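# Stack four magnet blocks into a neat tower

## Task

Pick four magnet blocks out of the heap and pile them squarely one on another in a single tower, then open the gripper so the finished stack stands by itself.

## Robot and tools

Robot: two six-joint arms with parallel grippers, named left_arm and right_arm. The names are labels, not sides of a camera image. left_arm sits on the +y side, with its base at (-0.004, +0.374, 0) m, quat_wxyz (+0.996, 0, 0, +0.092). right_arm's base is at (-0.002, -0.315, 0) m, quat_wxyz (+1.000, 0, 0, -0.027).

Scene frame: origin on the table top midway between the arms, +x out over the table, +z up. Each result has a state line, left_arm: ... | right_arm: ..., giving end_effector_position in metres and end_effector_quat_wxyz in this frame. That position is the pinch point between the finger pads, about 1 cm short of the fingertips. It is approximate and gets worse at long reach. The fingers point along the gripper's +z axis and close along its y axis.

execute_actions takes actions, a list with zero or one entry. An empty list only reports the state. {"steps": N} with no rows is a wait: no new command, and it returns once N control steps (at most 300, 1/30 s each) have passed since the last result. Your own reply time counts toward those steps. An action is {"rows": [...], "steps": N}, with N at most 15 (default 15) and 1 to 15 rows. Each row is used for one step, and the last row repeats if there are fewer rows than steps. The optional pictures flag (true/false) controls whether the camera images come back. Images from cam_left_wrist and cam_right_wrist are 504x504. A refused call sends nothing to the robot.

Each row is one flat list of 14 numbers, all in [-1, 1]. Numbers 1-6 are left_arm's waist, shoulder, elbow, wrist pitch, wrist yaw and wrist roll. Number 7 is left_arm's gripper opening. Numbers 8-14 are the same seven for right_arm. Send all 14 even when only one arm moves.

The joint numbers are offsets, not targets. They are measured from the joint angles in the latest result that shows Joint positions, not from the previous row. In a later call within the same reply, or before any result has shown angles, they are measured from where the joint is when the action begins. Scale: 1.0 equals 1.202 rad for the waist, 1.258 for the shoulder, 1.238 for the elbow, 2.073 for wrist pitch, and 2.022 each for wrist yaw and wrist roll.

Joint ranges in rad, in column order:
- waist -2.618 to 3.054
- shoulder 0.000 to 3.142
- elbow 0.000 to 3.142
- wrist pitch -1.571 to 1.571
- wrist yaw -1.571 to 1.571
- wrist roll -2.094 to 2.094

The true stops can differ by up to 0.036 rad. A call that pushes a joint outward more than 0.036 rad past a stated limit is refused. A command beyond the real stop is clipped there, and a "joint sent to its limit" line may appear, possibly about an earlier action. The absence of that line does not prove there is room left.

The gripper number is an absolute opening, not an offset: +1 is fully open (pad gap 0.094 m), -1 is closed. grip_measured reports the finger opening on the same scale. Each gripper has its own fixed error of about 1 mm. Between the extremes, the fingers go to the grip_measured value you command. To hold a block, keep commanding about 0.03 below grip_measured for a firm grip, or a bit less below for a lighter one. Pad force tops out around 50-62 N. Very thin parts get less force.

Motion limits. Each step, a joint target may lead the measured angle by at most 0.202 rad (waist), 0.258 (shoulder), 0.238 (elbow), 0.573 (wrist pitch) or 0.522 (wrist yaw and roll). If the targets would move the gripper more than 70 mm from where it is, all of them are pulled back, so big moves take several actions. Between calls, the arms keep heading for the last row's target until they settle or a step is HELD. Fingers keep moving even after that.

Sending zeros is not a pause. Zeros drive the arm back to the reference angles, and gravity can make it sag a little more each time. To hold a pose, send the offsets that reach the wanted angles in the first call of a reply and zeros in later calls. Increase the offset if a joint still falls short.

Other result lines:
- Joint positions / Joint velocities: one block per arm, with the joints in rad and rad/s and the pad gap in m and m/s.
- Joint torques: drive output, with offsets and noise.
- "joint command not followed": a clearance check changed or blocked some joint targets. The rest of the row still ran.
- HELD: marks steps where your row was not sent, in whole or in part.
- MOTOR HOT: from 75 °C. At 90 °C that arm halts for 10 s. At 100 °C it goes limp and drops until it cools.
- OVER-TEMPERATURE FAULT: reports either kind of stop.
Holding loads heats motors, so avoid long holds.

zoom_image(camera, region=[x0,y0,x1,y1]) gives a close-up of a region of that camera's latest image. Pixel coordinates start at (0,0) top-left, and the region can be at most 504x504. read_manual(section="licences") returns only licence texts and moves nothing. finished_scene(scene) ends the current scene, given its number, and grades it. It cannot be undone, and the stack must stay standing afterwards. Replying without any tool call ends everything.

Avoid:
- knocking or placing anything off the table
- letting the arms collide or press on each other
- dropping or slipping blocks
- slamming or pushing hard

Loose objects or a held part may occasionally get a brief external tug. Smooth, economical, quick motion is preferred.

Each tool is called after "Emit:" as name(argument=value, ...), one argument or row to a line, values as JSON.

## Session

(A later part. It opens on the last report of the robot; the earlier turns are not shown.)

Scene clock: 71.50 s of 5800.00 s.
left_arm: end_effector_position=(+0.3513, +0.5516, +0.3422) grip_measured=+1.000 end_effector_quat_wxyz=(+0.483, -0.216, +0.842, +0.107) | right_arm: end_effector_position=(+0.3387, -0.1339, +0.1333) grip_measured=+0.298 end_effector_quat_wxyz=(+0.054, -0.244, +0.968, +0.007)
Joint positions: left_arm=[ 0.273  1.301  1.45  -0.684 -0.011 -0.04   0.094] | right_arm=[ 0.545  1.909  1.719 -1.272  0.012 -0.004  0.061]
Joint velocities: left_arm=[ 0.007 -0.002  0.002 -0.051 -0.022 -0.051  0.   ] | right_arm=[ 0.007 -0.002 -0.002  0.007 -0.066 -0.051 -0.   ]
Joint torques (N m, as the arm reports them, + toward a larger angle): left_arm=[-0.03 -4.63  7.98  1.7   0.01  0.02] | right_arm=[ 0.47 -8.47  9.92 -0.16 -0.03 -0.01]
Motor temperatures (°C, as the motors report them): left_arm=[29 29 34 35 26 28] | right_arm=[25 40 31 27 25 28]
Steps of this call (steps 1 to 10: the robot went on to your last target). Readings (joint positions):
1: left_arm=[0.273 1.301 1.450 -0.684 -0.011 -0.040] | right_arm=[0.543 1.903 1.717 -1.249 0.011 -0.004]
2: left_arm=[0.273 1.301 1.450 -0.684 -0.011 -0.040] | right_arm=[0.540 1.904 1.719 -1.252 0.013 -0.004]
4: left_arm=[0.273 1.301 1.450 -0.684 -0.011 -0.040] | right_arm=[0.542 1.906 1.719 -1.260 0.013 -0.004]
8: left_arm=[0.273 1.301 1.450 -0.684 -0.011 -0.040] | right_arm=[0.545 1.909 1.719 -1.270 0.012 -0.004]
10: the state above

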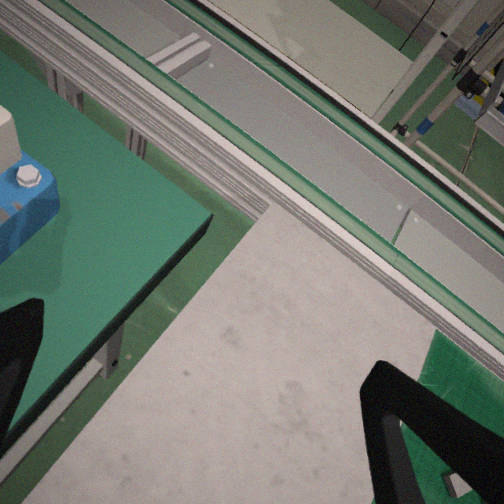

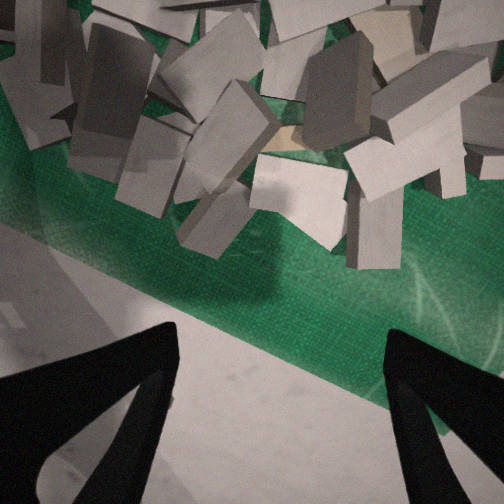

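Emit:
execute_actions(
  actions=[
    {"rows":[[0,0,0,0,0,0,1,-0.01,0.005,-0.01,0.01,-0.01,-0.015,0.2],[0,0,0,0,0,0,1,-0.025,0.012,-0.02,0.02,-0.01,-0.03,0.1],[0,0,0,0,0,0,1,-0.04,0.02,-0.03,0.03,-0.01,-0.045,0],[0,0,0,0,0,0,1,-0.055,0.028,-0.04,0.04,-0.01,-0.06,-0.1],[0,0,0,0,0,0,1,-0.07,0.036,-0.05,0.05,-0.01,-0.075,-0.2],[0,0,0,0,0,0,1,-0.085,0.044,-0.06,0.06,-0.01,-0.09,-0.25],[0,0,0,0,0,0,1,-0.1,0.052,-0.07,0.067,-0.01,-0.105,-0.25],[0,0,0,0,0,0,1,-0.11,0.06,-0.08,0.074,-0.01,-0.12,-0.25],[0,0,0,0,0,0,1,-0.12,0.067,-0.09,0.074,-0.01,-0.125,-0.25],[0,0,0,0,0,0,1,-0.125,0.074,-0.1,0.074,-0.01,-0.125,-0.25],[0,0,0,0,0,0,1,-0.13,0.08,-0.108,0.074,-0.01,-0.125,-0.25],[0,0,0,0,0,0,1,-0.13,0.084,-0.114,0.074,-0.01,-0.125,-0.25],[0,0,0,0,0,0,1,-0.13,0.087,-0.119,0.074,-0.01,-0.125,-0.25]],"steps":15},
  ],
  pictures=false,
)

Emit:
execute_actions(
  actions=[
    {"steps":8},
  ],
)

Scene clock: 80.80 s of 5800.00 s.
left_arm: end_effector_position=(+0.3513, +0.5516, +0.3422) grip_measured=+1.000 end_effector_quat_wxyz=(+0.483, -0.216, +0.842, +0.107) | right_arm: end_effector_position=(+0.3558, -0.1920, +0.0583) grip_measured=-0.248 end_effector_quat_wxyz=(-0.007, -0.273, +0.962, +0.001)
Joint positions: left_arm=[ 0.273  1.301  1.45  -0.684 -0.011 -0.04   0.094] | right_arm=[ 0.38   2.023  1.585 -1.148 -0.003 -0.227  0.035]
Joint velocities: left_arm=[ 0.002 -0.017  0.017  0.037 -0.007  0.007  0.   ] | right_arm=[ 0.012  0.144 -0.168 -0.11   0.022 -0.139  0.   ]
Joint torques (N m, as the arm reports them, + toward a larger angle): left_arm=[-0.03 -4.58  7.99  1.73  0.02 -0.01] | right_arm=[  0.64 -11.31   6.65   0.05  -0.13  -0.05]
Motor temperatures (°C, as the motors report them): left_arm=[29 29 34 35 26 28] | right_arm=[25 41 32 27 25 28]
Steps of this call (steps 1 to 30: the robot went on to your last target; steps 31 to 90: nothing new was sent; then 5.80 s passed at rest; steps 91 to 105: all 15 steps of this action). Readings (joint positions):
91: left_arm=[0.273 1.301 1.450 -0.684 -0.011 -0.040] | right_arm=[0.545 1.909 1.719 -1.275 0.010 -0.008]
92: left_arm=[0.273 1.301 1.450 -0.684 -0.011 -0.040] | right_arm=[0.543 1.909 1.719 -1.273 0.006 -0.017]
94: left_arm=[0.273 1.301 1.450 -0.684 -0.011 -0.040] | right_arm=[0.529 1.911 1.712 -1.254 -0.001 -0.048]
98: left_arm=[0.273 1.301 1.450 -0.684 -0.011 -0.040] | right_arm=[0.458 1.943 1.672 -1.193 -0.006 -0.138]
105: the state above

Scene clock: 81.07 s of 5800.00 s.
left_arm: end_effector_position=(+0.3513, +0.5516, +0.3422) grip_measured=+1.000 end_effector_quat_wxyz=(+0.483, -0.216, +0.842, +0.107) | right_arm: end_effector_position=(+0.3557, -0.1916, +0.0555) grip_measured=-0.248 end_effector_quat_wxyz=(-0.008, -0.284, +0.959, +0.001)
Joint positions: left_arm=[ 0.273  1.301  1.45  -0.684 -0.011 -0.04   0.094] | right_arm=[ 0.381  2.027  1.58  -1.141 -0.003 -0.247  0.035]
Joint velocities: left_arm=[-0.012 -0.012  0.012 -0.037  0.007  0.007  0.   ] | right_arm=[ 0.017  0.002  0.022  0.007 -0.051 -0.037 -0.001]
Joint torques (N m, as the arm reports them, + toward a larger angle): left_arm=[-0.03 -4.66  7.96  1.74 -0.01 -0.02] | right_arm=[  0.48 -10.92   5.98  -0.08  -0.11  -0.1 ]
Motor temperatures (°C, as the motors report them): left_arm=[29 29 34 35 26 28] | right_arm=[25 41 32 27 25 28]
Steps of this call (steps 1 to 8: the robot went on to your last target). Readings (joint positions):
1: left_arm=[0.273 1.301 1.450 -0.684 -0.011 -0.040] | right_arm=[0.381 2.026 1.581 -1.148 -0.003 -0.232]
2: left_arm=[0.273 1.301 1.450 -0.684 -0.011 -0.040] | right_arm=[0.381 2.027 1.580 -1.148 -0.003 -0.235]
4: left_arm=[0.273 1.301 1.450 -0.684 -0.011 -0.040] | right_arm=[0.381 2.027 1.580 -1.145 -0.003 -0.241]
8: the state above

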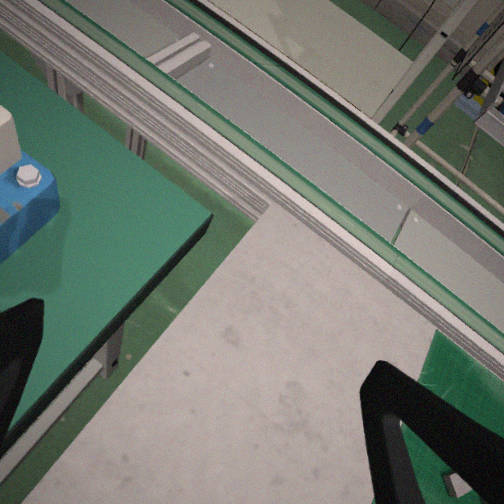

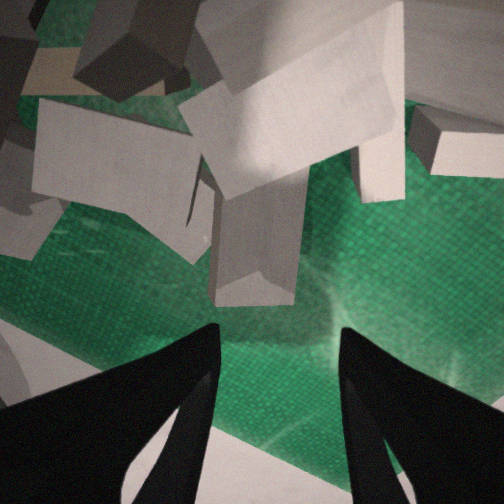

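Emit:
execute_actions(
  actions=[
    {"rows":[[0,0,0,0,0,0,1,0.01,0,0,0.015,0,0.02,-0.25],[0,0,0,0,0,0,1,0.018,0.005,0,0.03,0,0.04,-0.25],[0,0,0,0,0,0,1,0.024,0.01,0,0.04,0,0.05,-0.25],[0,0,0,0,0,0,1,0.028,0.015,-0.005,0.047,0,0.05,-0.25],[0,0,0,0,0,0,1,0.028,0.02,-0.01,0.047,0,0.05,-0.25],[0,0,0,0,0,0,1,0.028,0.025,-0.015,0.047,0,0.05,-0.25],[0,0,0,0,0,0,1,0.028,0.03,-0.02,0.047,0,0.05,-0.25],[0,0,0,0,0,0,1,0.028,0.035,-0.025,0.047,0,0.05,-0.25],[0,0,0,0,0,0,1,0.028,0.039,-0.03,0.047,0,0.05,-0.25]],"steps":15},
  ],
)

Scene clock: 87.57 s of 5800.00 s.
left_arm: end_effector_position=(+0.3513, +0.5516, +0.3422) grip_measured=+1.000 end_effector_quat_wxyz=(+0.483, -0.216, +0.842, +0.107) | right_arm: end_effector_position=(+0.3607, -0.1783, +0.0340) grip_measured=-0.248 end_effector_quat_wxyz=(-0.003, -0.253, +0.967, +0.001)
Joint positions: left_arm=[ 0.273  1.301  1.45  -0.684 -0.011 -0.04   0.094] | right_arm=[ 0.409  2.072  1.56  -1.065 -0.003 -0.156  0.035]
Joint velocities: left_arm=[-0.007 -0.012  0.002  0.007  0.066 -0.066  0.   ] | right_arm=[-0.007  0.017 -0.012  0.007 -0.007 -0.007  0.001]
Joint torques (N m, as the arm reports them, + toward a larger angle): left_arm=[-0.06 -4.69  8.06  1.73  0.01  0.02] | right_arm=[  0.51 -10.11   5.87   0.01  -0.07   0.06]
Motor temperatures (°C, as the motors report them): left_arm=[29 29 34 36 26 28] | right_arm=[25 42 32 27 25 28]
Steps of this call (steps 1 to 30: the robot went on to your last target; steps 31 to 90: nothing new was sent; then 3.00 s passed at rest; steps 91 to 105: all 15 steps of this action). Readings (joint positions):
91: left_arm=[0.273 1.301 1.450 -0.684 -0.011 -0.040] | right_arm=[0.381 2.027 1.580 -1.137 -0.003 -0.245]
92: left_arm=[0.273 1.301 1.450 -0.684 -0.011 -0.040] | right_arm=[0.382 2.027 1.580 -1.133 -0.003 -0.232]
94: left_arm=[0.273 1.301 1.450 -0.684 -0.011 -0.040] | right_arm=[0.388 2.028 1.580 -1.113 -0.003 -0.203]
98: left_arm=[0.273 1.301 1.450 -0.684 -0.011 -0.040] | right_arm=[0.406 2.043 1.580 -1.080 -0.003 -0.172]
105: the state above

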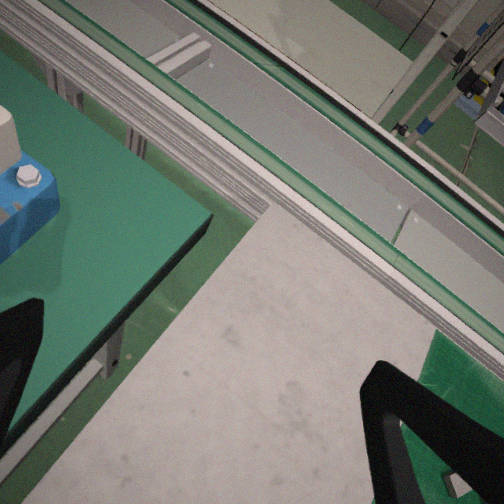

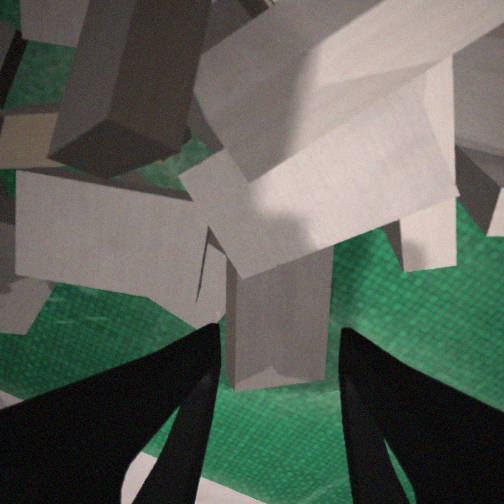

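Emit:
execute_actions(
  actions=[
    {"rows":[[0,0,0,0,0,0,1,0,0,-0.015,0,0,-0.015,-0.27],[0,0,0,0,0,0,1,0,0,-0.022,0,0,-0.02,-0.29],[0,0,0,0,0,0,1,0,0,-0.028,0.005,0,-0.02,-0.3],[0,0,0,0,0,0,1,0,0,-0.034,0.012,0,-0.02,-0.3],[0,0,0,0,0,0,1,0,0,-0.04,0.018,0,-0.02,-0.3],[0,0,0,0,0,0,1,0,0,-0.045,0.024,0,-0.02,-0.3],[0,0,0,0,0,0,1,0,0,-0.05,0.029,0,-0.02,-0.3]],"steps":15},
  ],
)

Scene clock: 92.03 s of 5800.00 s.
left_arm: end_effector_position=(+0.3513, +0.5516, +0.3422) grip_measured=+1.000 end_effector_quat_wxyz=(+0.483, -0.216, +0.842, +0.107) | right_arm: end_effector_position=(+0.3599, -0.1786, +0.0302) grip_measured=-0.298 end_effector_quat_wxyz=(-0.000, -0.270, +0.963, +0.002)
Joint positions: left_arm=[ 0.273  1.301  1.45  -0.684 -0.011 -0.04   0.094] | right_arm=[ 0.409  2.067  1.537 -1.041 -0.003 -0.19   0.033]
Joint velocities: left_arm=[ 0.012 -0.002  0.002 -0.051  0.081  0.022  0.   ] | right_arm=[ 0.007  0.002  0.017  0.051  0.007 -0.139 -0.   ]
Joint torques (N m, as the arm reports them, + toward a larger angle): left_arm=[-0.15 -4.65  8.02  1.74  0.01 -0.01] | right_arm=[-0.01 -9.95  3.55  0.1  -0.02 -0.07]
Motor temperatures (°C, as the motors report them): left_arm=[29 29 34 36 26 28] | right_arm=[25 42 32 27 25 28]
Steps of this call (steps 1 to 15: the robot went on to your last target; steps 16 to 90: nothing new was sent; then 0.97 s passed at rest; steps 91 to 105: all 15 steps of this action). Readings (joint positions):
91: left_arm=[0.273 1.301 1.450 -0.684 -0.011 -0.040] | right_arm=[0.409 2.072 1.559 -1.062 -0.003 -0.156]
92: left_arm=[0.273 1.301 1.450 -0.684 -0.011 -0.040] | right_arm=[0.409 2.072 1.559 -1.062 -0.003 -0.163]
94: left_arm=[0.273 1.301 1.450 -0.684 -0.011 -0.040] | right_arm=[0.409 2.072 1.556 -1.059 -0.003 -0.173]
98: left_arm=[0.273 1.301 1.450 -0.684 -0.011 -0.040] | right_arm=[0.409 2.069 1.540 -1.045 -0.003 -0.184]
105: the state above

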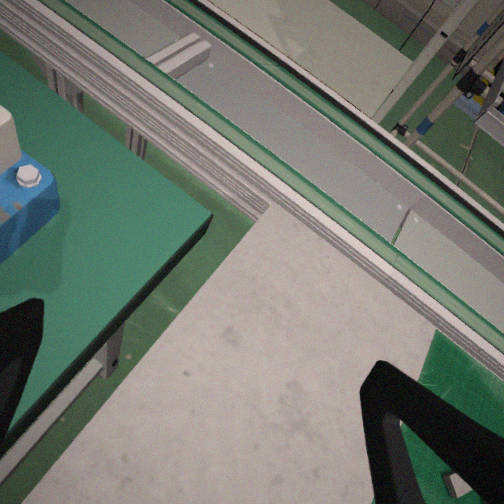

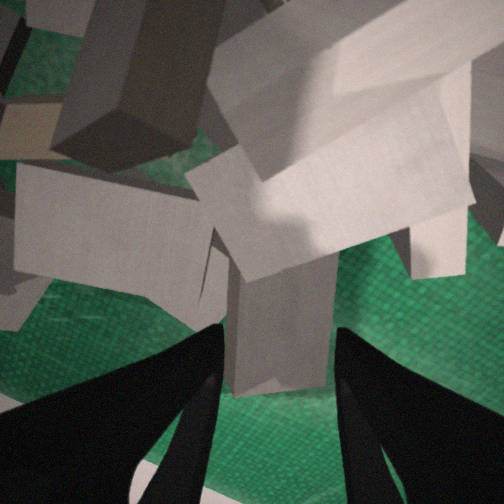

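Emit:
execute_actions(
  actions=[
    {"rows":[[0,0,0,0,0,0,1,0,-0.012,0,0,0,0,-0.3],[0,0,0,0,0,0,1,0,-0.022,0,-0.01,0,0,-0.3],[0,0,0,0,0,0,1,0,-0.026,0,-0.02,0,0,-0.3],[0,0,0,0,0,0,1,0,-0.026,0,-0.028,0,0,-0.3],[0,0,0,0,0,0,1,0,-0.026,0,-0.028,0,0,-0.3],[0,0,0,0,0,0,1,0,-0.026,0,-0.028,0,0,-0.3],[0,0,0,0,0,0,1,0,-0.026,0,-0.028,0,0,-0.3],[0,0,0,0,0,0,1,0,-0.026,0,-0.028,0,0,-0.3],[0,0,0,0,0,0,1,0,-0.026,0,-0.028,0,0,-0.3]],"steps":12},
  ],
)

Scene clock: 95.97 s of 5800.00 s.
left_arm: end_effector_position=(+0.3513, +0.5516, +0.3422) grip_measured=+1.000 end_effector_quat_wxyz=(+0.483, -0.216, +0.842, +0.107) | right_arm: end_effector_position=(+0.3521, -0.1815, +0.0353) grip_measured=-0.298 end_effector_quat_wxyz=(-0.012, -0.271, +0.963, +0.001)
Joint positions: left_arm=[ 0.273  1.301  1.45  -0.684 -0.011 -0.04   0.094] | right_arm=[ 0.409  2.054  1.537 -1.079 -0.003 -0.192  0.033]
Joint velocities: left_arm=[ 0.002  0.002 -0.012 -0.11  -0.007  0.022  0.   ] | right_arm=[ 0.012 -0.012 -0.017 -0.007 -0.11  -0.051  0.   ]
Joint torques (N m, as the arm reports them, + toward a larger angle): left_arm=[-0.07 -4.58  8.11  1.69 -0.01 -0.03] | right_arm=[ -0.07 -11.81   6.97  -0.4   -0.02   0.01]
Motor temperatures (°C, as the motors report them): left_arm=[29 29 34 36 26 28] | right_arm=[25 42 31 27 25 28]
Steps of this call (steps 1 to 15: the robot went on to your last target; steps 16 to 90: nothing new was sent; then 0.53 s passed at rest; steps 91 to 102: all 12 steps of this action). Readings (joint positions):
91: left_arm=[0.273 1.301 1.450 -0.684 -0.011 -0.040] | right_arm=[0.409 2.065 1.537 -1.041 -0.003 -0.192]
92: left_arm=[0.273 1.301 1.450 -0.684 -0.011 -0.040] | right_arm=[0.409 2.063 1.537 -1.041 -0.003 -0.192]
94: left_arm=[0.273 1.301 1.450 -0.684 -0.011 -0.040] | right_arm=[0.409 2.060 1.537 -1.050 -0.003 -0.192]
98: left_arm=[0.273 1.301 1.450 -0.684 -0.011 -0.040] | right_arm=[0.409 2.054 1.537 -1.071 -0.003 -0.192]
102: the state above

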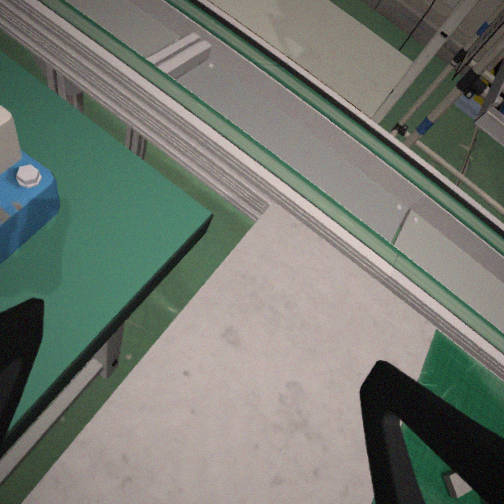

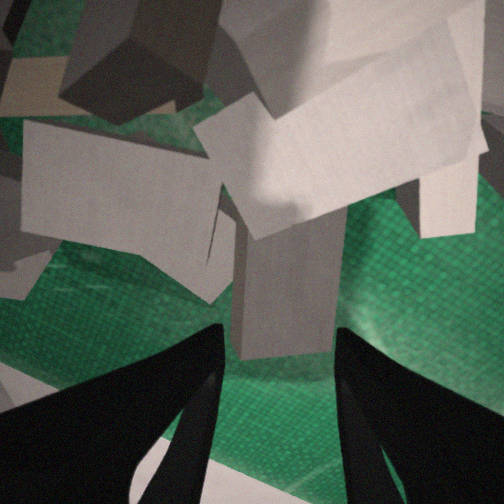

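Emit:
execute_actions(
  actions=[
    {"rows":[[0,0,0,0,0,0,1,0,0.005,0,0.008,0,0,-0.25],[0,0,0,0,0,0,1,0,0.01,0,0.012,0,0,-0.22],[0,0,0,0,0,0,1,0,0.015,0,0.015,0,0,-0.22],[0,0,0,0,0,0,1,0,0.02,0,0.017,0,0,-0.22],[0,0,0,0,0,0,1,0,0.025,0,0.019,0,0,-0.22],[0,0,0,0,0,0,1,0,0.03,0,0.019,0,0,-0.22],[0,0,0,0,0,0,1,0,0.034,0,0.019,0,0,-0.22]],"steps":14},
  ],
)

Scene clock: 99.73 s of 5800.00 s.
left_arm: end_effector_position=(+0.3513, +0.5516, +0.3422) grip_measured=+1.000 end_effector_quat_wxyz=(+0.483, -0.216, +0.842, +0.107) | right_arm: end_effector_position=(+0.3524, -0.1813, +0.0220) grip_measured=-0.222 end_effector_quat_wxyz=(-0.023, -0.271, +0.962, -0.000)
Joint positions: left_arm=[ 0.273  1.301  1.45  -0.684 -0.011 -0.04   0.094] | right_arm=[ 0.409  2.09   1.537 -1.065 -0.003 -0.192  0.037]
Joint velocities: left_arm=[-0.002  0.002 -0.007  0.022  0.007 -0.095  0.   ] | right_arm=[ 0.007 -0.007  0.007  0.007 -0.037 -0.051 -0.001]
Joint torques (N m, as the arm reports them, + toward a larger angle): left_arm=[-0.01 -4.6   7.99  1.74 -0.02  0.01] | right_arm=[  0.01 -10.18   6.78  -0.02   0.01  -0.02]
Motor temperatures (°C, as the motors report them): left_arm=[29 29 34 36 26 28] | right_arm=[25 43 31 27 25 28]
Steps of this call (steps 1 to 15: the robot went on to your last target; steps 16 to 90: nothing new was sent; then 0.30 s passed at rest; steps 91 to 104: all 14 steps of this action). Readings (joint positions):
91: left_arm=[0.273 1.301 1.450 -0.684 -0.011 -0.040] | right_arm=[0.409 2.054 1.537 -1.083 -0.003 -0.192]
92: left_arm=[0.273 1.301 1.450 -0.684 -0.011 -0.040] | right_arm=[0.409 2.054 1.537 -1.082 -0.003 -0.192]
94: left_arm=[0.273 1.301 1.450 -0.684 -0.011 -0.040] | right_arm=[0.409 2.056 1.537 -1.077 -0.003 -0.192]
98: left_arm=[0.273 1.301 1.450 -0.684 -0.011 -0.040] | right_arm=[0.409 2.076 1.537 -1.065 -0.003 -0.192]
104: the state above

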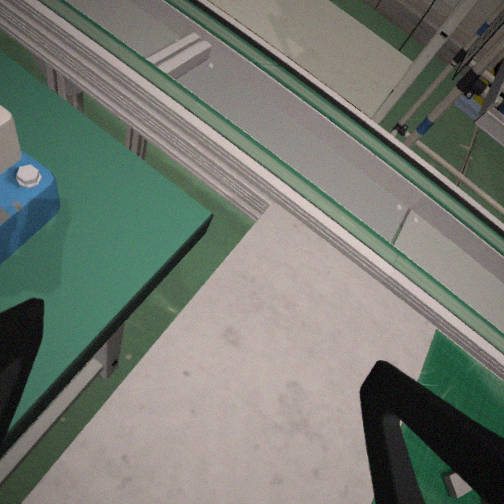

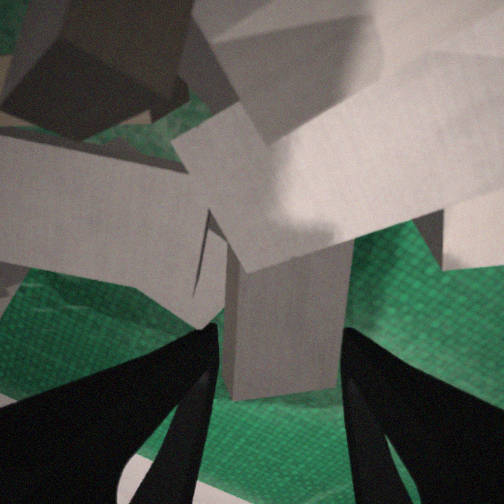

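Emit:
execute_actions(
  actions=[
    {"rows":[[0,0,0,0,0,0,1,0,0,0,0,0,0,-0.26],[0,0,0,0,0,0,1,0,0,0,0,0,0,-0.3],[0,0,0,0,0,0,1,0,0,0,0,0,0,-0.34],[0,0,0,0,0,0,1,0,0,0,0,0,0,-0.37],[0,0,0,0,0,0,1,0,0,0,0,0,0,-0.4],[0,0,0,0,0,0,1,0,0,0,0,0,0,-0.43],[0,0,0,0,0,0,1,0,0,0,0,0,0,-0.46],[0,0,0,0,0,0,1,0,0,0,0,0,0,-0.48],[0,0,0,0,0,0,1,0,0,0,0,0,0,-0.5],[0,0,0,0,0,0,1,0,0,0,0,0,0,-0.51]],"steps":13},
  ],
)

Scene clock: 104.37 s of 5800.00 s.
left_arm: end_effector_position=(+0.3513, +0.5516, +0.3422) grip_measured=+1.000 end_effector_quat_wxyz=(+0.483, -0.216, +0.842, +0.107) | right_arm: end_effector_position=(+0.3522, -0.1819, +0.0221) grip_measured=-0.469 end_effector_quat_wxyz=(-0.024, -0.271, +0.962, -0.002)
Joint positions: left_arm=[ 0.273  1.301  1.45  -0.684 -0.011 -0.04   0.094] | right_arm=[ 0.409  2.09   1.537 -1.066 -0.    -0.192  0.025]
Joint velocities: left_arm=[-0.012 -0.012 -0.002 -0.037  0.037 -0.037  0.   ] | right_arm=[-0.017  0.022 -0.017 -0.007  0.022 -0.051  0.   ]
Joint torques (N m, as the arm reports them, + toward a larger angle): left_arm=[-0.1  -4.64  7.9   1.73 -0.01  0.02] | right_arm=[ -0.01 -10.47   6.72  -0.25  -0.03  -0.02]
Motor temperatures (°C, as the motors report them): left_arm=[29 29 34 36 26 28] | right_arm=[25 43 31 27 25 28]
Steps of this call (steps 1 to 15: the robot went on to your last target; steps 16 to 90: nothing new was sent; then 1.20 s passed at rest; steps 91 to 103: all 13 steps of this action). Readings (joint positions):
91: left_arm=[0.273 1.301 1.450 -0.684 -0.011 -0.040] | right_arm=[0.409 2.090 1.537 -1.066 -0.003 -0.192]
92: left_arm=[0.273 1.301 1.450 -0.684 -0.011 -0.040] | right_arm=[0.409 2.090 1.537 -1.066 -0.003 -0.192]
94: left_arm=[0.273 1.301 1.450 -0.684 -0.011 -0.040] | right_arm=[0.409 2.090 1.537 -1.066 -0.003 -0.192]
98: left_arm=[0.273 1.301 1.450 -0.684 -0.011 -0.040] | right_arm=[0.409 2.090 1.537 -1.066 -0.000 -0.192]
103: the state above

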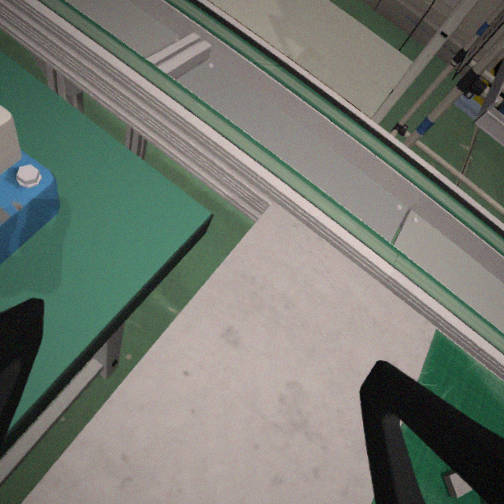

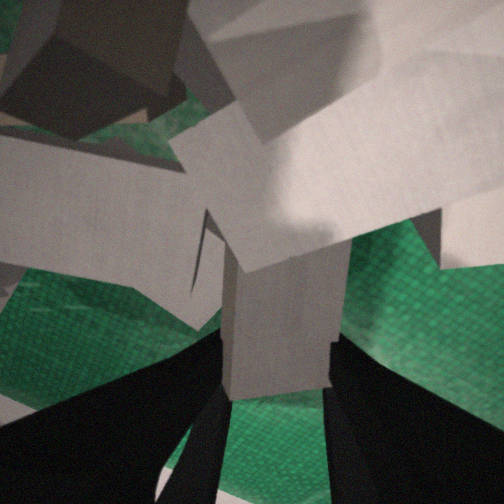

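Emit:
execute_actions(
  actions=[
    {"rows":[[0,0,0,0,0,0,1,0,-0.022,-0.015,0,0,0,-0.51],[0,0,0,0,0,0,1,0,-0.032,-0.028,0.005,0,0,-0.51],[0,0,0,0,0,0,1,-0.005,-0.043,-0.042,0.01,0,0,-0.51],[0,0,0,0,0,0,1,-0.008,-0.054,-0.057,0.015,0,0,-0.51],[0,0,0,0,0,0,1,-0.011,-0.065,-0.072,0.02,0,0,-0.51],[0,0,0,0,0,0,1,-0.014,-0.076,-0.087,0.025,0,0,-0.51],[0,0,0,0,0,0,1,-0.017,-0.087,-0.102,0.03,0,0,-0.51],[0,0,0,0,0,0,1,-0.02,-0.098,-0.117,0.034,0,0,-0.51],[0,0,0,0,0,0,1,-0.022,-0.109,-0.132,0.038,0,0,-0.51],[0,0,0,0,0,0,1,-0.025,-0.12,-0.147,0.042,0,0,-0.51],[0,0,0,0,0,0,1,-0.025,-0.13,-0.162,0.046,0,0,-0.51],[0,0,0,0,0,0,1,-0.025,-0.14,-0.177,0.05,0,0,-0.51],[0,0,0,0,0,0,1,-0.025,-0.148,-0.19,0.05,0,0,-0.51],[0,0,0,0,0,0,1,-0.025,-0.155,-0.202,0.05,0,0,-0.51],[0,0,0,0,0,0,1,-0.025,-0.16,-0.21,0.05,0,0,-0.51]],"steps":15},
  ],
  pictures=false,
)

Emit:
execute_actions(
  actions=[
    {"steps":8},
  ],
)

Scene clock: 112.30 s of 5800.00 s.
left_arm: end_effector_position=(+0.3513, +0.5516, +0.3422) grip_measured=+1.000 end_effector_quat_wxyz=(+0.483, -0.216, +0.842, +0.107) | right_arm: end_effector_position=(+0.3171, -0.2033, +0.0282) grip_measured=-0.469 end_effector_quat_wxyz=(-0.016, -0.260, +0.966, -0.001)
Joint positions: left_arm=[ 0.273  1.301  1.45  -0.684 -0.011 -0.04   0.094] | right_arm=[ 0.387  1.923  1.318 -0.998 -0.    -0.192  0.025]
Joint velocities: left_arm=[ 0.007 -0.022 -0.022  0.022  0.037 -0.007  0.   ] | right_arm=[ 0.007 -0.252 -0.403  0.095  0.022 -0.066  0.001]
Joint torques (N m, as the arm reports them, + toward a larger angle): left_arm=[ 0.08 -4.66  7.99  1.74 -0.01  0.  ] | right_arm=[ -0.56 -10.76   5.22  -0.03  -0.02  -0.02]
Motor temperatures (°C, as the motors report them): left_arm=[29 29 34 36 26 28] | right_arm=[25 43 32 27 25 28]
Steps of this call (steps 1 to 15: the robot went on to your last target; steps 16 to 90: nothing new was sent; then 4.43 s passed at rest; steps 91 to 105: all 15 steps of this action). Readings (joint positions):
91: left_arm=[0.273 1.301 1.450 -0.684 -0.011 -0.040] | right_arm=[0.409 2.090 1.537 -1.066 -0.000 -0.192]
92: left_arm=[0.273 1.301 1.450 -0.684 -0.011 -0.040] | right_arm=[0.409 2.088 1.535 -1.065 -0.000 -0.192]
94: left_arm=[0.273 1.301 1.450 -0.684 -0.011 -0.040] | right_arm=[0.409 2.071 1.513 -1.053 -0.000 -0.192]
98: left_arm=[0.273 1.301 1.450 -0.684 -0.011 -0.040] | right_arm=[0.406 2.014 1.441 -1.035 -0.000 -0.192]
105: the state above

Scene clock: 112.57 s of 5800.00 s.
left_arm: end_effector_position=(+0.3513, +0.5516, +0.3422) grip_measured=+1.000 end_effector_quat_wxyz=(+0.483, -0.216, +0.842, +0.107) | right_arm: end_effector_position=(+0.3127, -0.2049, +0.0263) grip_measured=-0.469 end_effector_quat_wxyz=(-0.017, -0.260, +0.966, -0.001)
Joint positions: left_arm=[ 0.273  1.301  1.45  -0.684 -0.011 -0.04   0.094] | right_arm=[ 0.387  1.911  1.294 -0.988 -0.    -0.192  0.025]
Joint velocities: left_arm=[-0.002 -0.007  0.007  0.022  0.095 -0.037  0.   ] | right_arm=[-0.027  0.007  0.012  0.007  0.022  0.022 -0.001]
Joint torques (N m, as the arm reports them, + toward a larger angle): left_arm=[-0.06 -4.61  7.97  1.72 -0.02  0.  ] | right_arm=[ -0.45 -10.75   5.27  -0.1    0.    -0.02]
Motor temperatures (°C, as the motors report them): left_arm=[29 29 34 36 26 28] | right_arm=[25 43 32 27 25 28]
Steps of this call (steps 1 to 8: the robot went on to your last target). Readings (joint positions):
1: left_arm=[0.273 1.301 1.450 -0.684 -0.011 -0.040] | right_arm=[0.387 1.916 1.306 -0.997 -0.000 -0.192]
2: left_arm=[0.273 1.301 1.450 -0.684 -0.011 -0.040] | right_arm=[0.387 1.912 1.300 -0.997 -0.000 -0.192]
4: left_arm=[0.273 1.301 1.450 -0.684 -0.011 -0.040] | right_arm=[0.387 1.911 1.295 -0.996 -0.000 -0.192]
8: the state above

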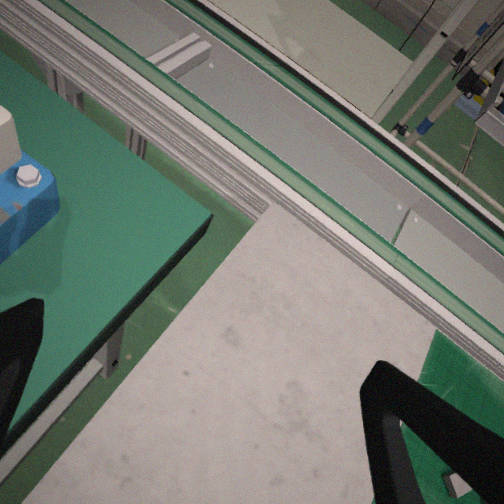

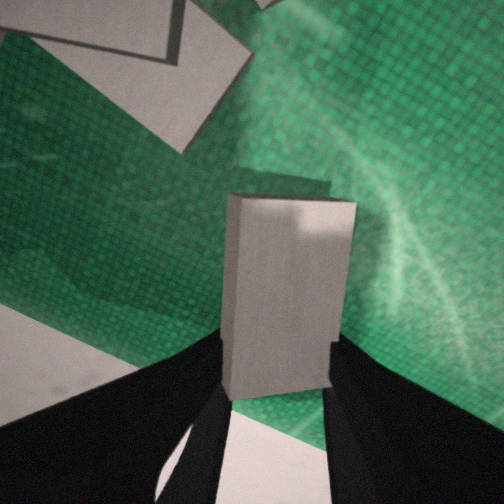

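Emit:
execute_actions(
  actions=[
    {"rows":[[0,0,0,0,0,0,1,0,0.006,0,0.01,0,0,-0.51],[0,0,0,0,0,0,1,0,0.011,0,0.016,0,0,-0.51],[0,0,0,0,0,0,1,0,0.015,0,0.022,0,0,-0.51],[0,0,0,0,0,0,1,0,0.019,0,0.026,0,0,-0.51],[0,0,0,0,0,0,1,0,0.022,0,0.026,0,0,-0.51],[0,0,0,0,0,0,1,0,0.022,0,0.026,0,0,-0.51],[0,0,0,0,0,0,1,0,0.022,0,0.026,0,0,-0.5],[0,0,0,0,0,0,1,0,0.022,0,0.026,0,0,-0.485],[0,0,0,0,0,0,1,0,0.022,0,0.026,0,0,-0.475],[0,0,0,0,0,0,1,0,0.022,0,0.026,0,0,-0.465],[0,0,0,0,0,0,1,0,0.022,0,0.026,0,0,-0.45],[0,0,0,0,0,0,1,0,0.022,0,0.026,0,0,-0.43],[0,0,0,0,0,0,1,0,0.022,0,0.026,0,0,-0.4],[0,0,0,0,0,0,1,0,0.022,0,0.026,0,0,-0.3],[0,0,0,0,0,0,1,0,0.022,0,0.026,0,0,-0.2]],"steps":15},
  ],
  pictures=false,
)

Emit:
execute_actions(
  actions=[
    {"steps":6},
  ],
)

Scene clock: 117.20 s of 5800.00 s.
left_arm: end_effector_position=(+0.3513, +0.5516, +0.3422) grip_measured=+1.000 end_effector_quat_wxyz=(+0.483, -0.216, +0.842, +0.107) | right_arm: end_effector_position=(+0.3176, -0.2032, +0.0192) grip_measured=-0.245 end_effector_quat_wxyz=(-0.013, -0.260, +0.966, -0.001)
Joint positions: left_arm=[ 0.273  1.301  1.45  -0.684 -0.011 -0.04   0.094] | right_arm=[ 0.387  1.933  1.294 -0.959 -0.    -0.192  0.035]
Joint velocities: left_arm=[-0.002 -0.002  0.012  0.066 -0.022  0.007  0.   ] | right_arm=[-0.007 -0.002  0.002  0.022 -0.007  0.066  0.088]
Joint torques (N m, as the arm reports them, + toward a larger angle): left_arm=[-0.05 -4.61  7.93  1.73 -0.03  0.  ] | right_arm=[ 0.   -8.34  6.62 -0.06 -0.01  0.  ]
Motor temperatures (°C, as the motors report them): left_arm=[29 29 34 37 26 28] | right_arm=[25 44 31 27 25 28]
Steps of this call (steps 1 to 30: the robot went on to your last target; steps 31 to 90: nothing new was sent; then 1.13 s passed at rest; steps 91 to 105: all 15 steps of this action). Readings (joint positions):
91: left_arm=[0.273 1.301 1.450 -0.684 -0.011 -0.040] | right_arm=[0.387 1.911 1.294 -0.982 -0.000 -0.192]
92: left_arm=[0.273 1.301 1.450 -0.684 -0.011 -0.040] | right_arm=[0.387 1.911 1.294 -0.981 -0.000 -0.192]
94: left_arm=[0.273 1.301 1.450 -0.684 -0.011 -0.040] | right_arm=[0.387 1.915 1.294 -0.975 -0.000 -0.192]
98: left_arm=[0.273 1.301 1.450 -0.684 -0.011 -0.040] | right_arm=[0.387 1.931 1.294 -0.962 -0.000 -0.192]
105: the state above

Scene clock: 117.40 s of 5800.00 s.
left_arm: end_effector_position=(+0.3513, +0.5516, +0.3422) grip_measured=+1.000 end_effector_quat_wxyz=(+0.483, -0.216, +0.842, +0.107) | right_arm: end_effector_position=(+0.3186, -0.2028, +0.0191) grip_measured=-0.202 end_effector_quat_wxyz=(-0.011, -0.260, +0.966, -0.001)
Joint positions: left_arm=[ 0.273  1.301  1.45  -0.684 -0.011 -0.04   0.094] | right_arm=[ 0.387  1.933  1.294 -0.954 -0.    -0.192  0.037]
Joint velocities: left_arm=[-0.007 -0.002 -0.002 -0.037 -0.007 -0.037  0.   ] | right_arm=[ 0.002 -0.002 -0.002  0.007 -0.007 -0.037 -0.001]
Joint torques (N m, as the arm reports them, + toward a larger angle): left_arm=[-0.13 -4.61  7.87  1.74  0.01  0.01] | right_arm=[ 0.   -8.22  6.52 -0.03 -0.02 -0.01]
Motor temperatures (°C, as the motors report them): left_arm=[29 29 34 37 26 28] | right_arm=[25 44 31 27 25 28]
Steps of this call (steps 1 to 6: the robot went on to your last target). Readings (joint positions):
1: left_arm=[0.273 1.301 1.450 -0.684 -0.011 -0.040] | right_arm=[0.387 1.933 1.294 -0.957 -0.000 -0.192]
2: left_arm=[0.273 1.301 1.450 -0.684 -0.011 -0.040] | right_arm=[0.387 1.933 1.294 -0.956 -0.000 -0.192]
4: left_arm=[0.273 1.301 1.450 -0.684 -0.011 -0.040] | right_arm=[0.387 1.933 1.294 -0.955 -0.000 -0.192]
6: the state above

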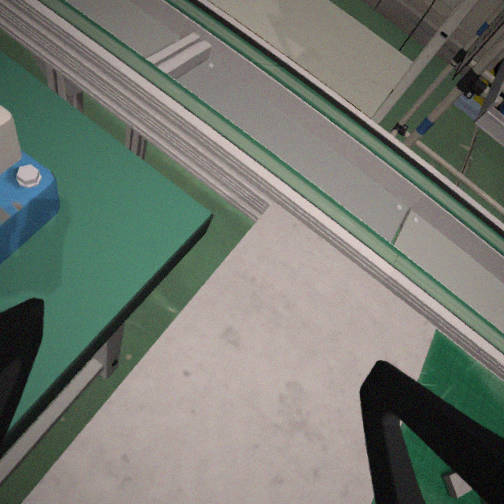

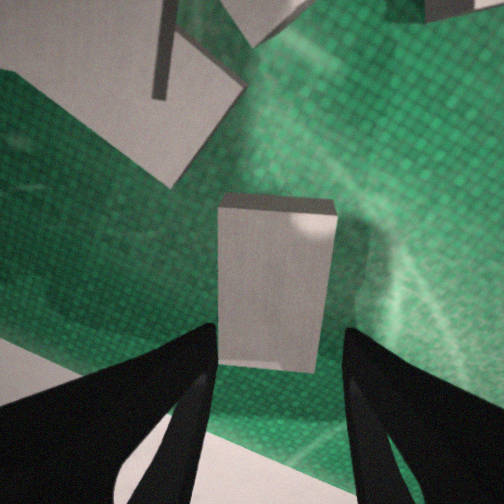

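Emit:
execute_actions(
  actions=[
    {"rows":[[0,0,0,0,0,0,1,0.005,0,0.025,0,0,0.01,-0.1],[0,0,0,0,0,0,1,0.008,0,0.035,0,0,0.02,-0.05],[0,0,0,0,0,0,1,0.011,0.005,0.043,0,0,0.025,-0.05],[0,0,0,0,0,0,1,0.014,0.01,0.051,0,0,0.025,-0.05],[0,0,0,0,0,0,1,0.016,0.015,0.059,0,0,0.025,-0.05],[0,0,0,0,0,0,1,0.018,0.02,0.067,0,0,0.025,-0.05],[0,0,0,0,0,0,1,0.018,0.025,0.075,0,0,0.025,-0.05],[0,0,0,0,0,0,1,0.018,0.03,0.083,0,0,0.025,-0.05],[0,0,0,0,0,0,1,0.018,0.035,0.089,0,0,0.025,-0.05],[0,0,0,0,0,0,1,0.018,0.04,0.093,0,0,0.025,-0.05],[0,0,0,0,0,0,1,0.018,0.044,0.093,0,0,0.025,-0.05]],"steps":15},
  ],
)

Scene clock: 123.27 s of 5800.00 s.
left_arm: end_effector_position=(+0.3513, +0.5516, +0.3422) grip_measured=+1.000 end_effector_quat_wxyz=(+0.483, -0.216, +0.842, +0.107) | right_arm: end_effector_position=(+0.3405, -0.1904, +0.0245) grip_measured=-0.052 end_effector_quat_wxyz=(+0.009, -0.245, +0.969, +0.001)
Joint positions: left_arm=[ 0.273  1.301  1.45  -0.684 -0.011 -0.04   0.094] | right_arm=[ 0.399  1.977  1.38  -0.956 -0.    -0.149  0.045]
Joint velocities: left_arm=[-0.012  0.007  0.012 -0.081 -0.007 -0.051  0.   ] | right_arm=[ 0.002  0.056  0.007  0.022 -0.007 -0.007  0.001]
Joint torques (N m, as the arm reports them, + toward a larger angle): left_arm=[-0.03 -4.56  8.05  1.72  0.   -0.02] | right_arm=[ 0.62 -8.98  9.44 -0.11 -0.01  0.03]
Motor temperatures (°C, as the motors report them): left_arm=[29 29 34 37 26 28] | right_arm=[25 43 32 27 25 28]
Steps of this call (steps 1 to 15: the robot went on to your last target; steps 16 to 90: nothing new was sent; then 2.37 s passed at rest; steps 91 to 105: all 15 steps of this action). Readings (joint positions):
91: left_arm=[0.273 1.301 1.450 -0.684 -0.011 -0.040] | right_arm=[0.387 1.933 1.294 -0.953 -0.000 -0.190]
92: left_arm=[0.273 1.301 1.450 -0.684 -0.011 -0.040] | right_arm=[0.387 1.933 1.294 -0.953 -0.000 -0.184]
94: left_arm=[0.273 1.301 1.450 -0.684 -0.011 -0.040] | right_arm=[0.387 1.935 1.302 -0.955 -0.000 -0.171]
98: left_arm=[0.273 1.301 1.450 -0.684 -0.011 -0.040] | right_arm=[0.395 1.949 1.348 -0.956 -0.000 -0.157]
105: the state above

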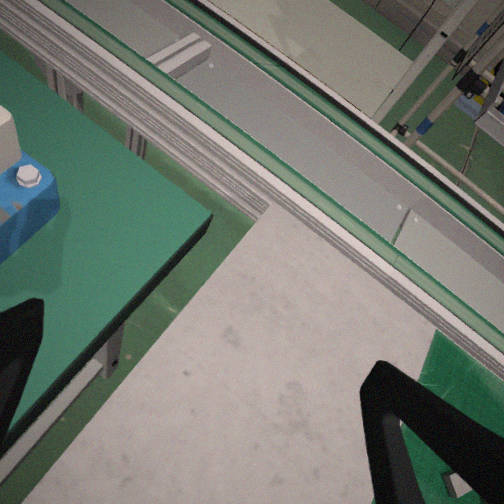

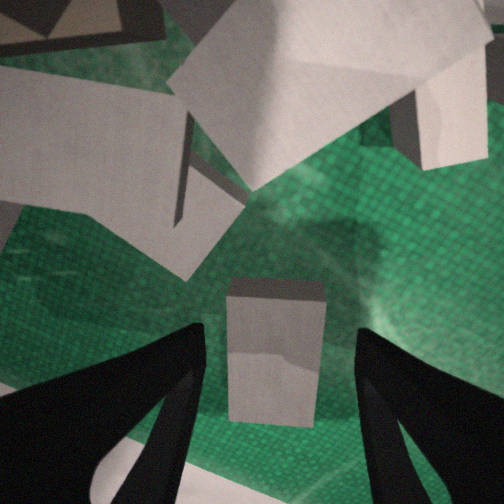

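Emit:
execute_actions(
  actions=[
    {"rows":[[0,0,0,0,0,0,1,0,0.012,0,0,0,0,-0.12],[0,0,0,0,0,0,1,0,0.016,0,0,0,0,-0.2],[0,0,0,0,0,0,1,0,0.019,0,0,0,0,-0.26],[0,0,0,0,0,0,1,0,0.019,0,0,0,0,-0.31],[0,0,0,0,0,0,1,0,0.019,0,0,0,0,-0.35],[0,0,0,0,0,0,1,0,0.019,0,0,0,0,-0.39],[0,0,0,0,0,0,1,0,0.019,0,0,0,0,-0.42],[0,0,0,0,0,0,1,0,0.019,0,0,0,0,-0.45],[0,0,0,0,0,0,1,0,0.019,0,0,0,0,-0.47],[0,0,0,0,0,0,1,0,0.019,0,0,0,0,-0.49],[0,0,0,0,0,0,1,0,0.019,0,0,0,0,-0.51]],"steps":13},
  ],
)

Emit:
execute_actions(
  actions=[
    {"rows":[[0,0,0,0,0,0,1,0,-0.02,0,-0.01,0,0,-0.51],[0,0,0,0,0,0,1,0,-0.04,0,-0.02,0,0,-0.51],[0,0,0,0,0,0,1,0,-0.065,-0.01,-0.03,0,0,-0.51],[0,0,0,0,0,0,1,0.01,-0.09,-0.025,-0.04,0,0.01,-0.51],[0,0,0,0,0,0,1,0.03,-0.115,-0.04,-0.045,0,0.02,-0.51],[0,0,0,0,0,0,1,0.06,-0.14,-0.055,-0.045,0,0.03,-0.51],[0,0,0,0,0,0,1,0.1,-0.16,-0.07,-0.045,0,0.04,-0.51],[0,0,0,0,0,0,1,0.145,-0.18,-0.085,-0.045,0,0.05,-0.51],[0,0,0,0,0,0,1,0.19,-0.195,-0.1,-0.045,0,0.06,-0.51],[0,0,0,0,0,0,1,0.235,-0.203,-0.115,-0.045,0,0.07,-0.51],[0,0,0,0,0,0,1,0.28,-0.207,-0.127,-0.045,0,0.074,-0.51],[0,0,0,0,0,0,1,0.32,-0.207,-0.137,-0.045,0,0.074,-0.51],[0,0,0,0,0,0,1,0.35,-0.207,-0.145,-0.045,0,0.074,-0.51],[0,0,0,0,0,0,1,0.368,-0.207,-0.15,-0.045,0,0.074,-0.51],[0,0,0,0,0,0,1,0.376,-0.207,-0.152,-0.045,0,0.074,-0.51]],"steps":15},
  ],
  pictures=false,
)

Emit:
execute_actions(
  actions=[
    {"steps":12},
  ],
)

Scene clock: 131.07 s of 5800.00 s.
left_arm: end_effector_position=(+0.3513, +0.5516, +0.3422) grip_measured=+1.000 end_effector_quat_wxyz=(+0.483, -0.216, +0.842, +0.107) | right_arm: end_effector_position=(+0.3392, -0.1907, +0.0197) grip_measured=-0.464 end_effector_quat_wxyz=(+0.002, -0.244, +0.970, +0.001)
Joint positions: left_arm=[ 0.273  1.301  1.45  -0.684 -0.011 -0.04   0.094] | right_arm=[ 0.399  1.991  1.38  -0.956 -0.001 -0.147  0.025]
Joint velocities: left_arm=[-0.012 -0.007  0.002  0.007 -0.051 -0.007  0.   ] | right_arm=[-0.007 -0.012 -0.007 -0.081 -0.022 -0.022  0.002]
Joint torques (N m, as the arm reports them, + toward a larger angle): left_arm=[-0.03 -4.71  8.07  1.72  0.   -0.02] | right_arm=[ 0.02 -8.73  6.62 -0.18  0.06 -0.04]
Motor temperatures (°C, as the motors report them): left_arm=[29 29 34 37 26 28] | right_arm=[25 43 32 27 25 28]
Steps of this call (steps 1 to 15: the robot went on to your last target; steps 16 to 90: nothing new was sent; then 4.37 s passed at rest; steps 91 to 103: all 13 steps of this action). Readings (joint positions):
91: left_arm=[0.273 1.301 1.450 -0.684 -0.011 -0.040] | right_arm=[0.399 1.980 1.380 -0.956 -0.000 -0.147]
92: left_arm=[0.273 1.301 1.450 -0.684 -0.011 -0.040] | right_arm=[0.399 1.980 1.380 -0.956 -0.000 -0.147]
94: left_arm=[0.273 1.301 1.450 -0.684 -0.011 -0.040] | right_arm=[0.399 1.983 1.380 -0.956 -0.000 -0.147]
98: left_arm=[0.273 1.301 1.450 -0.684 -0.011 -0.040] | right_arm=[0.399 1.991 1.380 -0.956 -0.001 -0.147]
103: the state above

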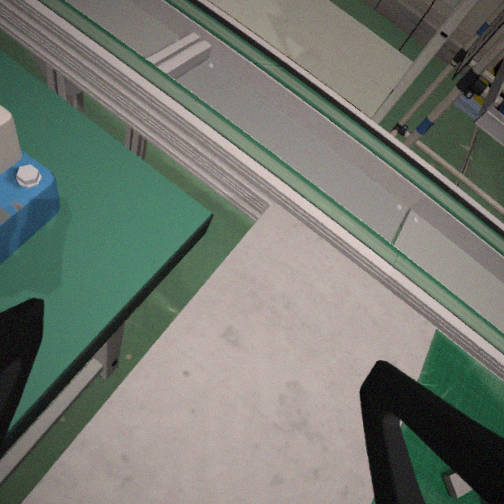

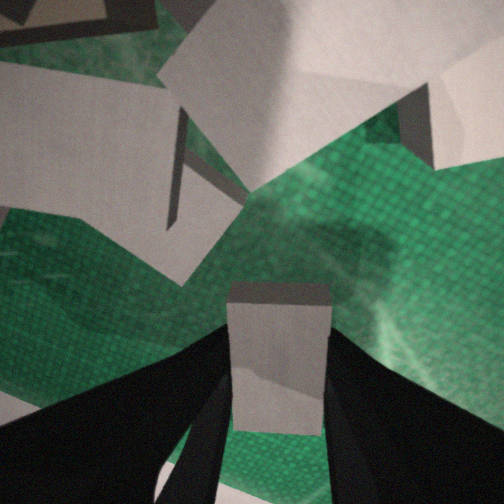

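Scene clock: 131.57 s of 5800.00 s.
left_arm: end_effector_position=(+0.3513, +0.5516, +0.3422) grip_measured=+1.000 end_effector_quat_wxyz=(+0.483, -0.216, +0.842, +0.107) | right_arm: end_effector_position=(+0.2238, -0.0867, +0.0657) grip_measured=-0.464 end_effector_quat_wxyz=(+0.026, -0.395, +0.918, +0.013)
Joint positions: left_arm=[ 0.273  1.301  1.45  -0.684 -0.011 -0.04   0.094] | right_arm=[ 0.837  1.737  1.235 -1.011 -0.005 -0.028  0.025]
Joint velocities: left_arm=[-0.002  0.002 -0.007 -0.022  0.037 -0.051  0.   ] | right_arm=[ 1.072 -0.002 -0.422 -0.051 -0.227  0.11  -0.   ]
Joint torques (N m, as the arm reports them, + toward a larger angle): left_arm=[-0.04 -4.67  8.03  1.72 -0.01  0.  ] | right_arm=[-4.35 -8.18  5.55 -0.41  0.3   0.1 ]
Motor temperatures (°C, as the motors report them): left_arm=[29 29 34 37 26 28] | right_arm=[25 43 32 27 25 28]
Steps of this call (steps 1 to 15: all 15 steps of this action). Readings (joint positions):
1: left_arm=[0.273 1.301 1.450 -0.684 -0.011 -0.040] | right_arm=[0.399 1.991 1.380 -0.956 -0.001 -0.147]
2: left_arm=[0.273 1.301 1.450 -0.684 -0.011 -0.040] | right_arm=[0.399 1.988 1.380 -0.957 -0.001 -0.147]
4: left_arm=[0.273 1.301 1.450 -0.684 -0.011 -0.040] | right_arm=[0.399 1.965 1.375 -0.971 -0.001 -0.145]
8: left_arm=[0.273 1.301 1.450 -0.684 -0.011 -0.040] | right_arm=[0.455 1.837 1.321 -1.001 0.013 -0.105]
15: the state above

Scene clock: 131.97 s of 5800.00 s.
left_arm: end_effector_position=(+0.3513, +0.5516, +0.3422) grip_measured=+1.000 end_effector_quat_wxyz=(+0.483, -0.216, +0.842, +0.107) | right_arm: end_effector_position=(+0.2074, -0.0936, +0.0576) grip_measured=-0.464 end_effector_quat_wxyz=(-0.001, -0.394, +0.919, +0.004)
Joint positions: left_arm=[ 0.273  1.301  1.45  -0.684 -0.011 -0.04   0.094] | right_arm=[ 0.858  1.737  1.203 -1.036 -0.007 -0.005  0.025]
Joint velocities: left_arm=[ 0.007 -0.027  0.007  0.051 -0.051 -0.037  0.   ] | right_arm=[-0.007 -0.002 -0.022  0.022  0.051  0.037  0.   ]
Joint torques (N m, as the arm reports them, + toward a larger angle): left_arm=[-0.01 -4.65  8.    1.68  0.01 -0.03] | right_arm=[-0.39 -8.06  5.82 -0.3   0.07  0.1 ]
Motor temperatures (°C, as the motors report them): left_arm=[29 29 34 37 26 28] | right_arm=[26 43 32 27 25 28]
Steps of this call (steps 1 to 12: the robot went on to your last target). Readings (joint positions):
1: left_arm=[0.273 1.301 1.450 -0.684 -0.011 -0.040] | right_arm=[0.866 1.737 1.222 -1.015 -0.013 -0.024]
2: left_arm=[0.273 1.301 1.450 -0.684 -0.011 -0.040] | right_arm=[0.879 1.737 1.213 -1.021 -0.018 -0.021]
4: left_arm=[0.273 1.301 1.450 -0.684 -0.011 -0.040] | right_arm=[0.878 1.737 1.203 -1.033 -0.018 -0.015]
8: left_arm=[0.273 1.301 1.450 -0.684 -0.011 -0.040] | right_arm=[0.859 1.737 1.203 -1.036 -0.010 -0.008]
12: the state above

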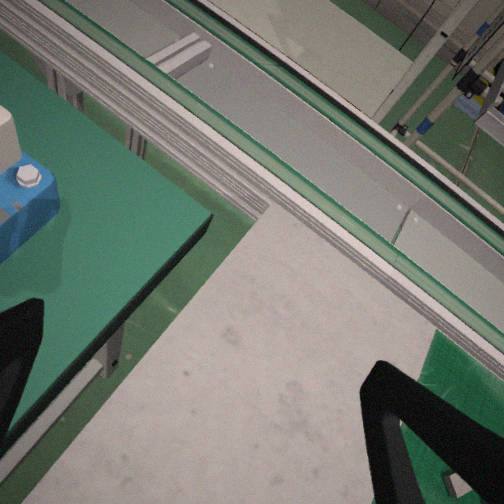

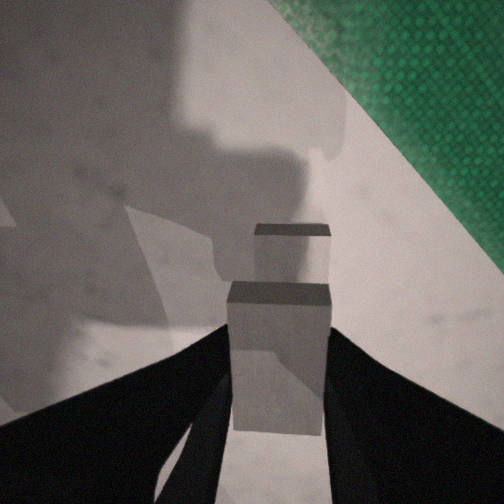

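Emit:
execute_actions(
  actions=[
    {"rows":[[0,0,0,0,0,0,1,-0.006,0.004,-0.012,0.01,0.005,0,-0.51],[0,0,0,0,0,0,1,-0.01,0.008,-0.018,0.02,0.01,0,-0.51],[0,0,0,0,0,0,1,-0.01,0.012,-0.023,0.028,0.01,0,-0.51],[0,0,0,0,0,0,1,-0.01,0.016,-0.028,0.035,0.01,0,-0.51],[0,0,0,0,0,0,1,-0.01,0.02,-0.033,0.042,0.01,0,-0.51],[0,0,0,0,0,0,1,-0.01,0.024,-0.038,0.048,0.01,0,-0.51],[0,0,0,0,0,0,1,-0.01,0.028,-0.043,0.048,0.01,0,-0.51],[0,0,0,0,0,0,1,-0.01,0.032,-0.048,0.048,0.01,0,-0.51]],"steps":15},
  ],
)

Emit:
zoom_image(
  camera="cam_right_wrist",
  region=[200,220,360,340],
)

Scene clock: 137.13 s of 5800.00 s.
left_arm: end_effector_position=(+0.3513, +0.5516, +0.3422) grip_measured=+1.000 end_effector_quat_wxyz=(+0.483, -0.216, +0.842, +0.107) | right_arm: end_effector_position=(+0.2089, -0.0952, +0.0353) grip_measured=-0.464 end_effector_quat_wxyz=(-0.004, -0.393, +0.919, -0.005)
Joint positions: left_arm=[ 0.273  1.301  1.45  -0.684 -0.011 -0.04   0.094] | right_arm=[ 0.858  1.776  1.157 -0.963  0.005 -0.003  0.025]
Joint velocities: left_arm=[ 0.022 -0.002 -0.002 -0.066 -0.037  0.066  0.   ] | right_arm=[-0.007  0.007 -0.002  0.037 -0.051 -0.066 -0.   ]
Joint torques (N m, as the arm reports them, + toward a larger angle): left_arm=[-0.01 -4.59  8.09  1.72  0.01 -0.01] | right_arm=[-0.95 -7.42  5.57 -0.01  0.03 -0.03]
Motor temperatures (°C, as the motors report them): left_arm=[29 29 34 37 26 28] | right_arm=[25 42 32 27 25 28]
Steps of this call (steps 1 to 30: the robot went on to your last target; steps 31 to 90: nothing new was sent; then 1.67 s passed at rest; steps 91 to 105: all 15 steps of this action). Readings (joint positions):
91: left_arm=[0.273 1.301 1.450 -0.684 -0.011 -0.040] | right_arm=[0.858 1.737 1.203 -1.036 -0.007 -0.003]
92: left_arm=[0.273 1.301 1.450 -0.684 -0.011 -0.040] | right_arm=[0.858 1.737 1.203 -1.034 -0.005 -0.003]
94: left_arm=[0.273 1.301 1.450 -0.684 -0.011 -0.040] | right_arm=[0.858 1.737 1.201 -1.020 -0.001 -0.003]
98: left_arm=[0.273 1.301 1.450 -0.684 -0.011 -0.040] | right_arm=[0.858 1.754 1.179 -0.977 0.003 -0.003]
105: the state above

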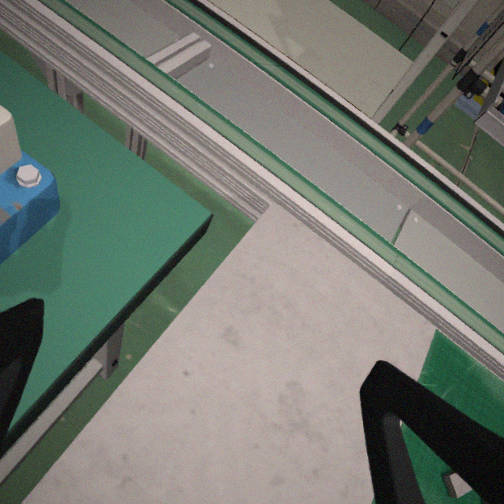

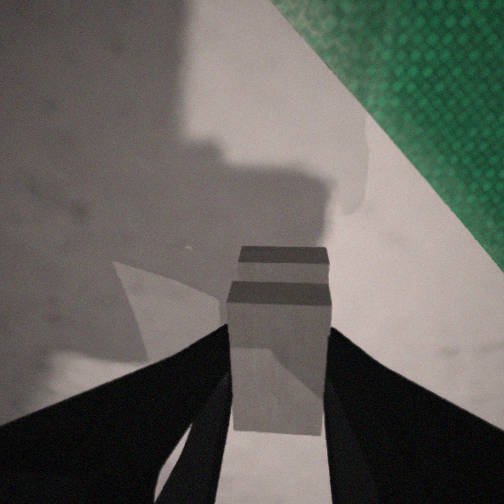

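Region (200, 220, 360, 340) of cam_right_wrist's 504x504 image, scaled by 3.150, with more detail than that image has; it fills the top 378 rows of this view, and the rest is white.

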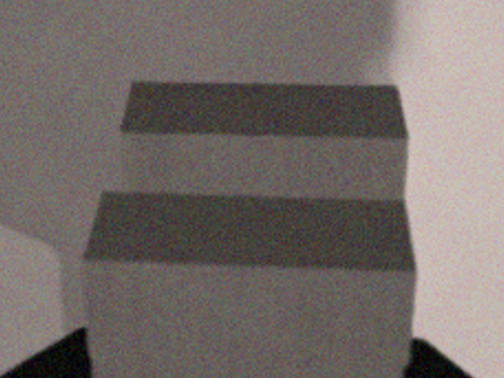

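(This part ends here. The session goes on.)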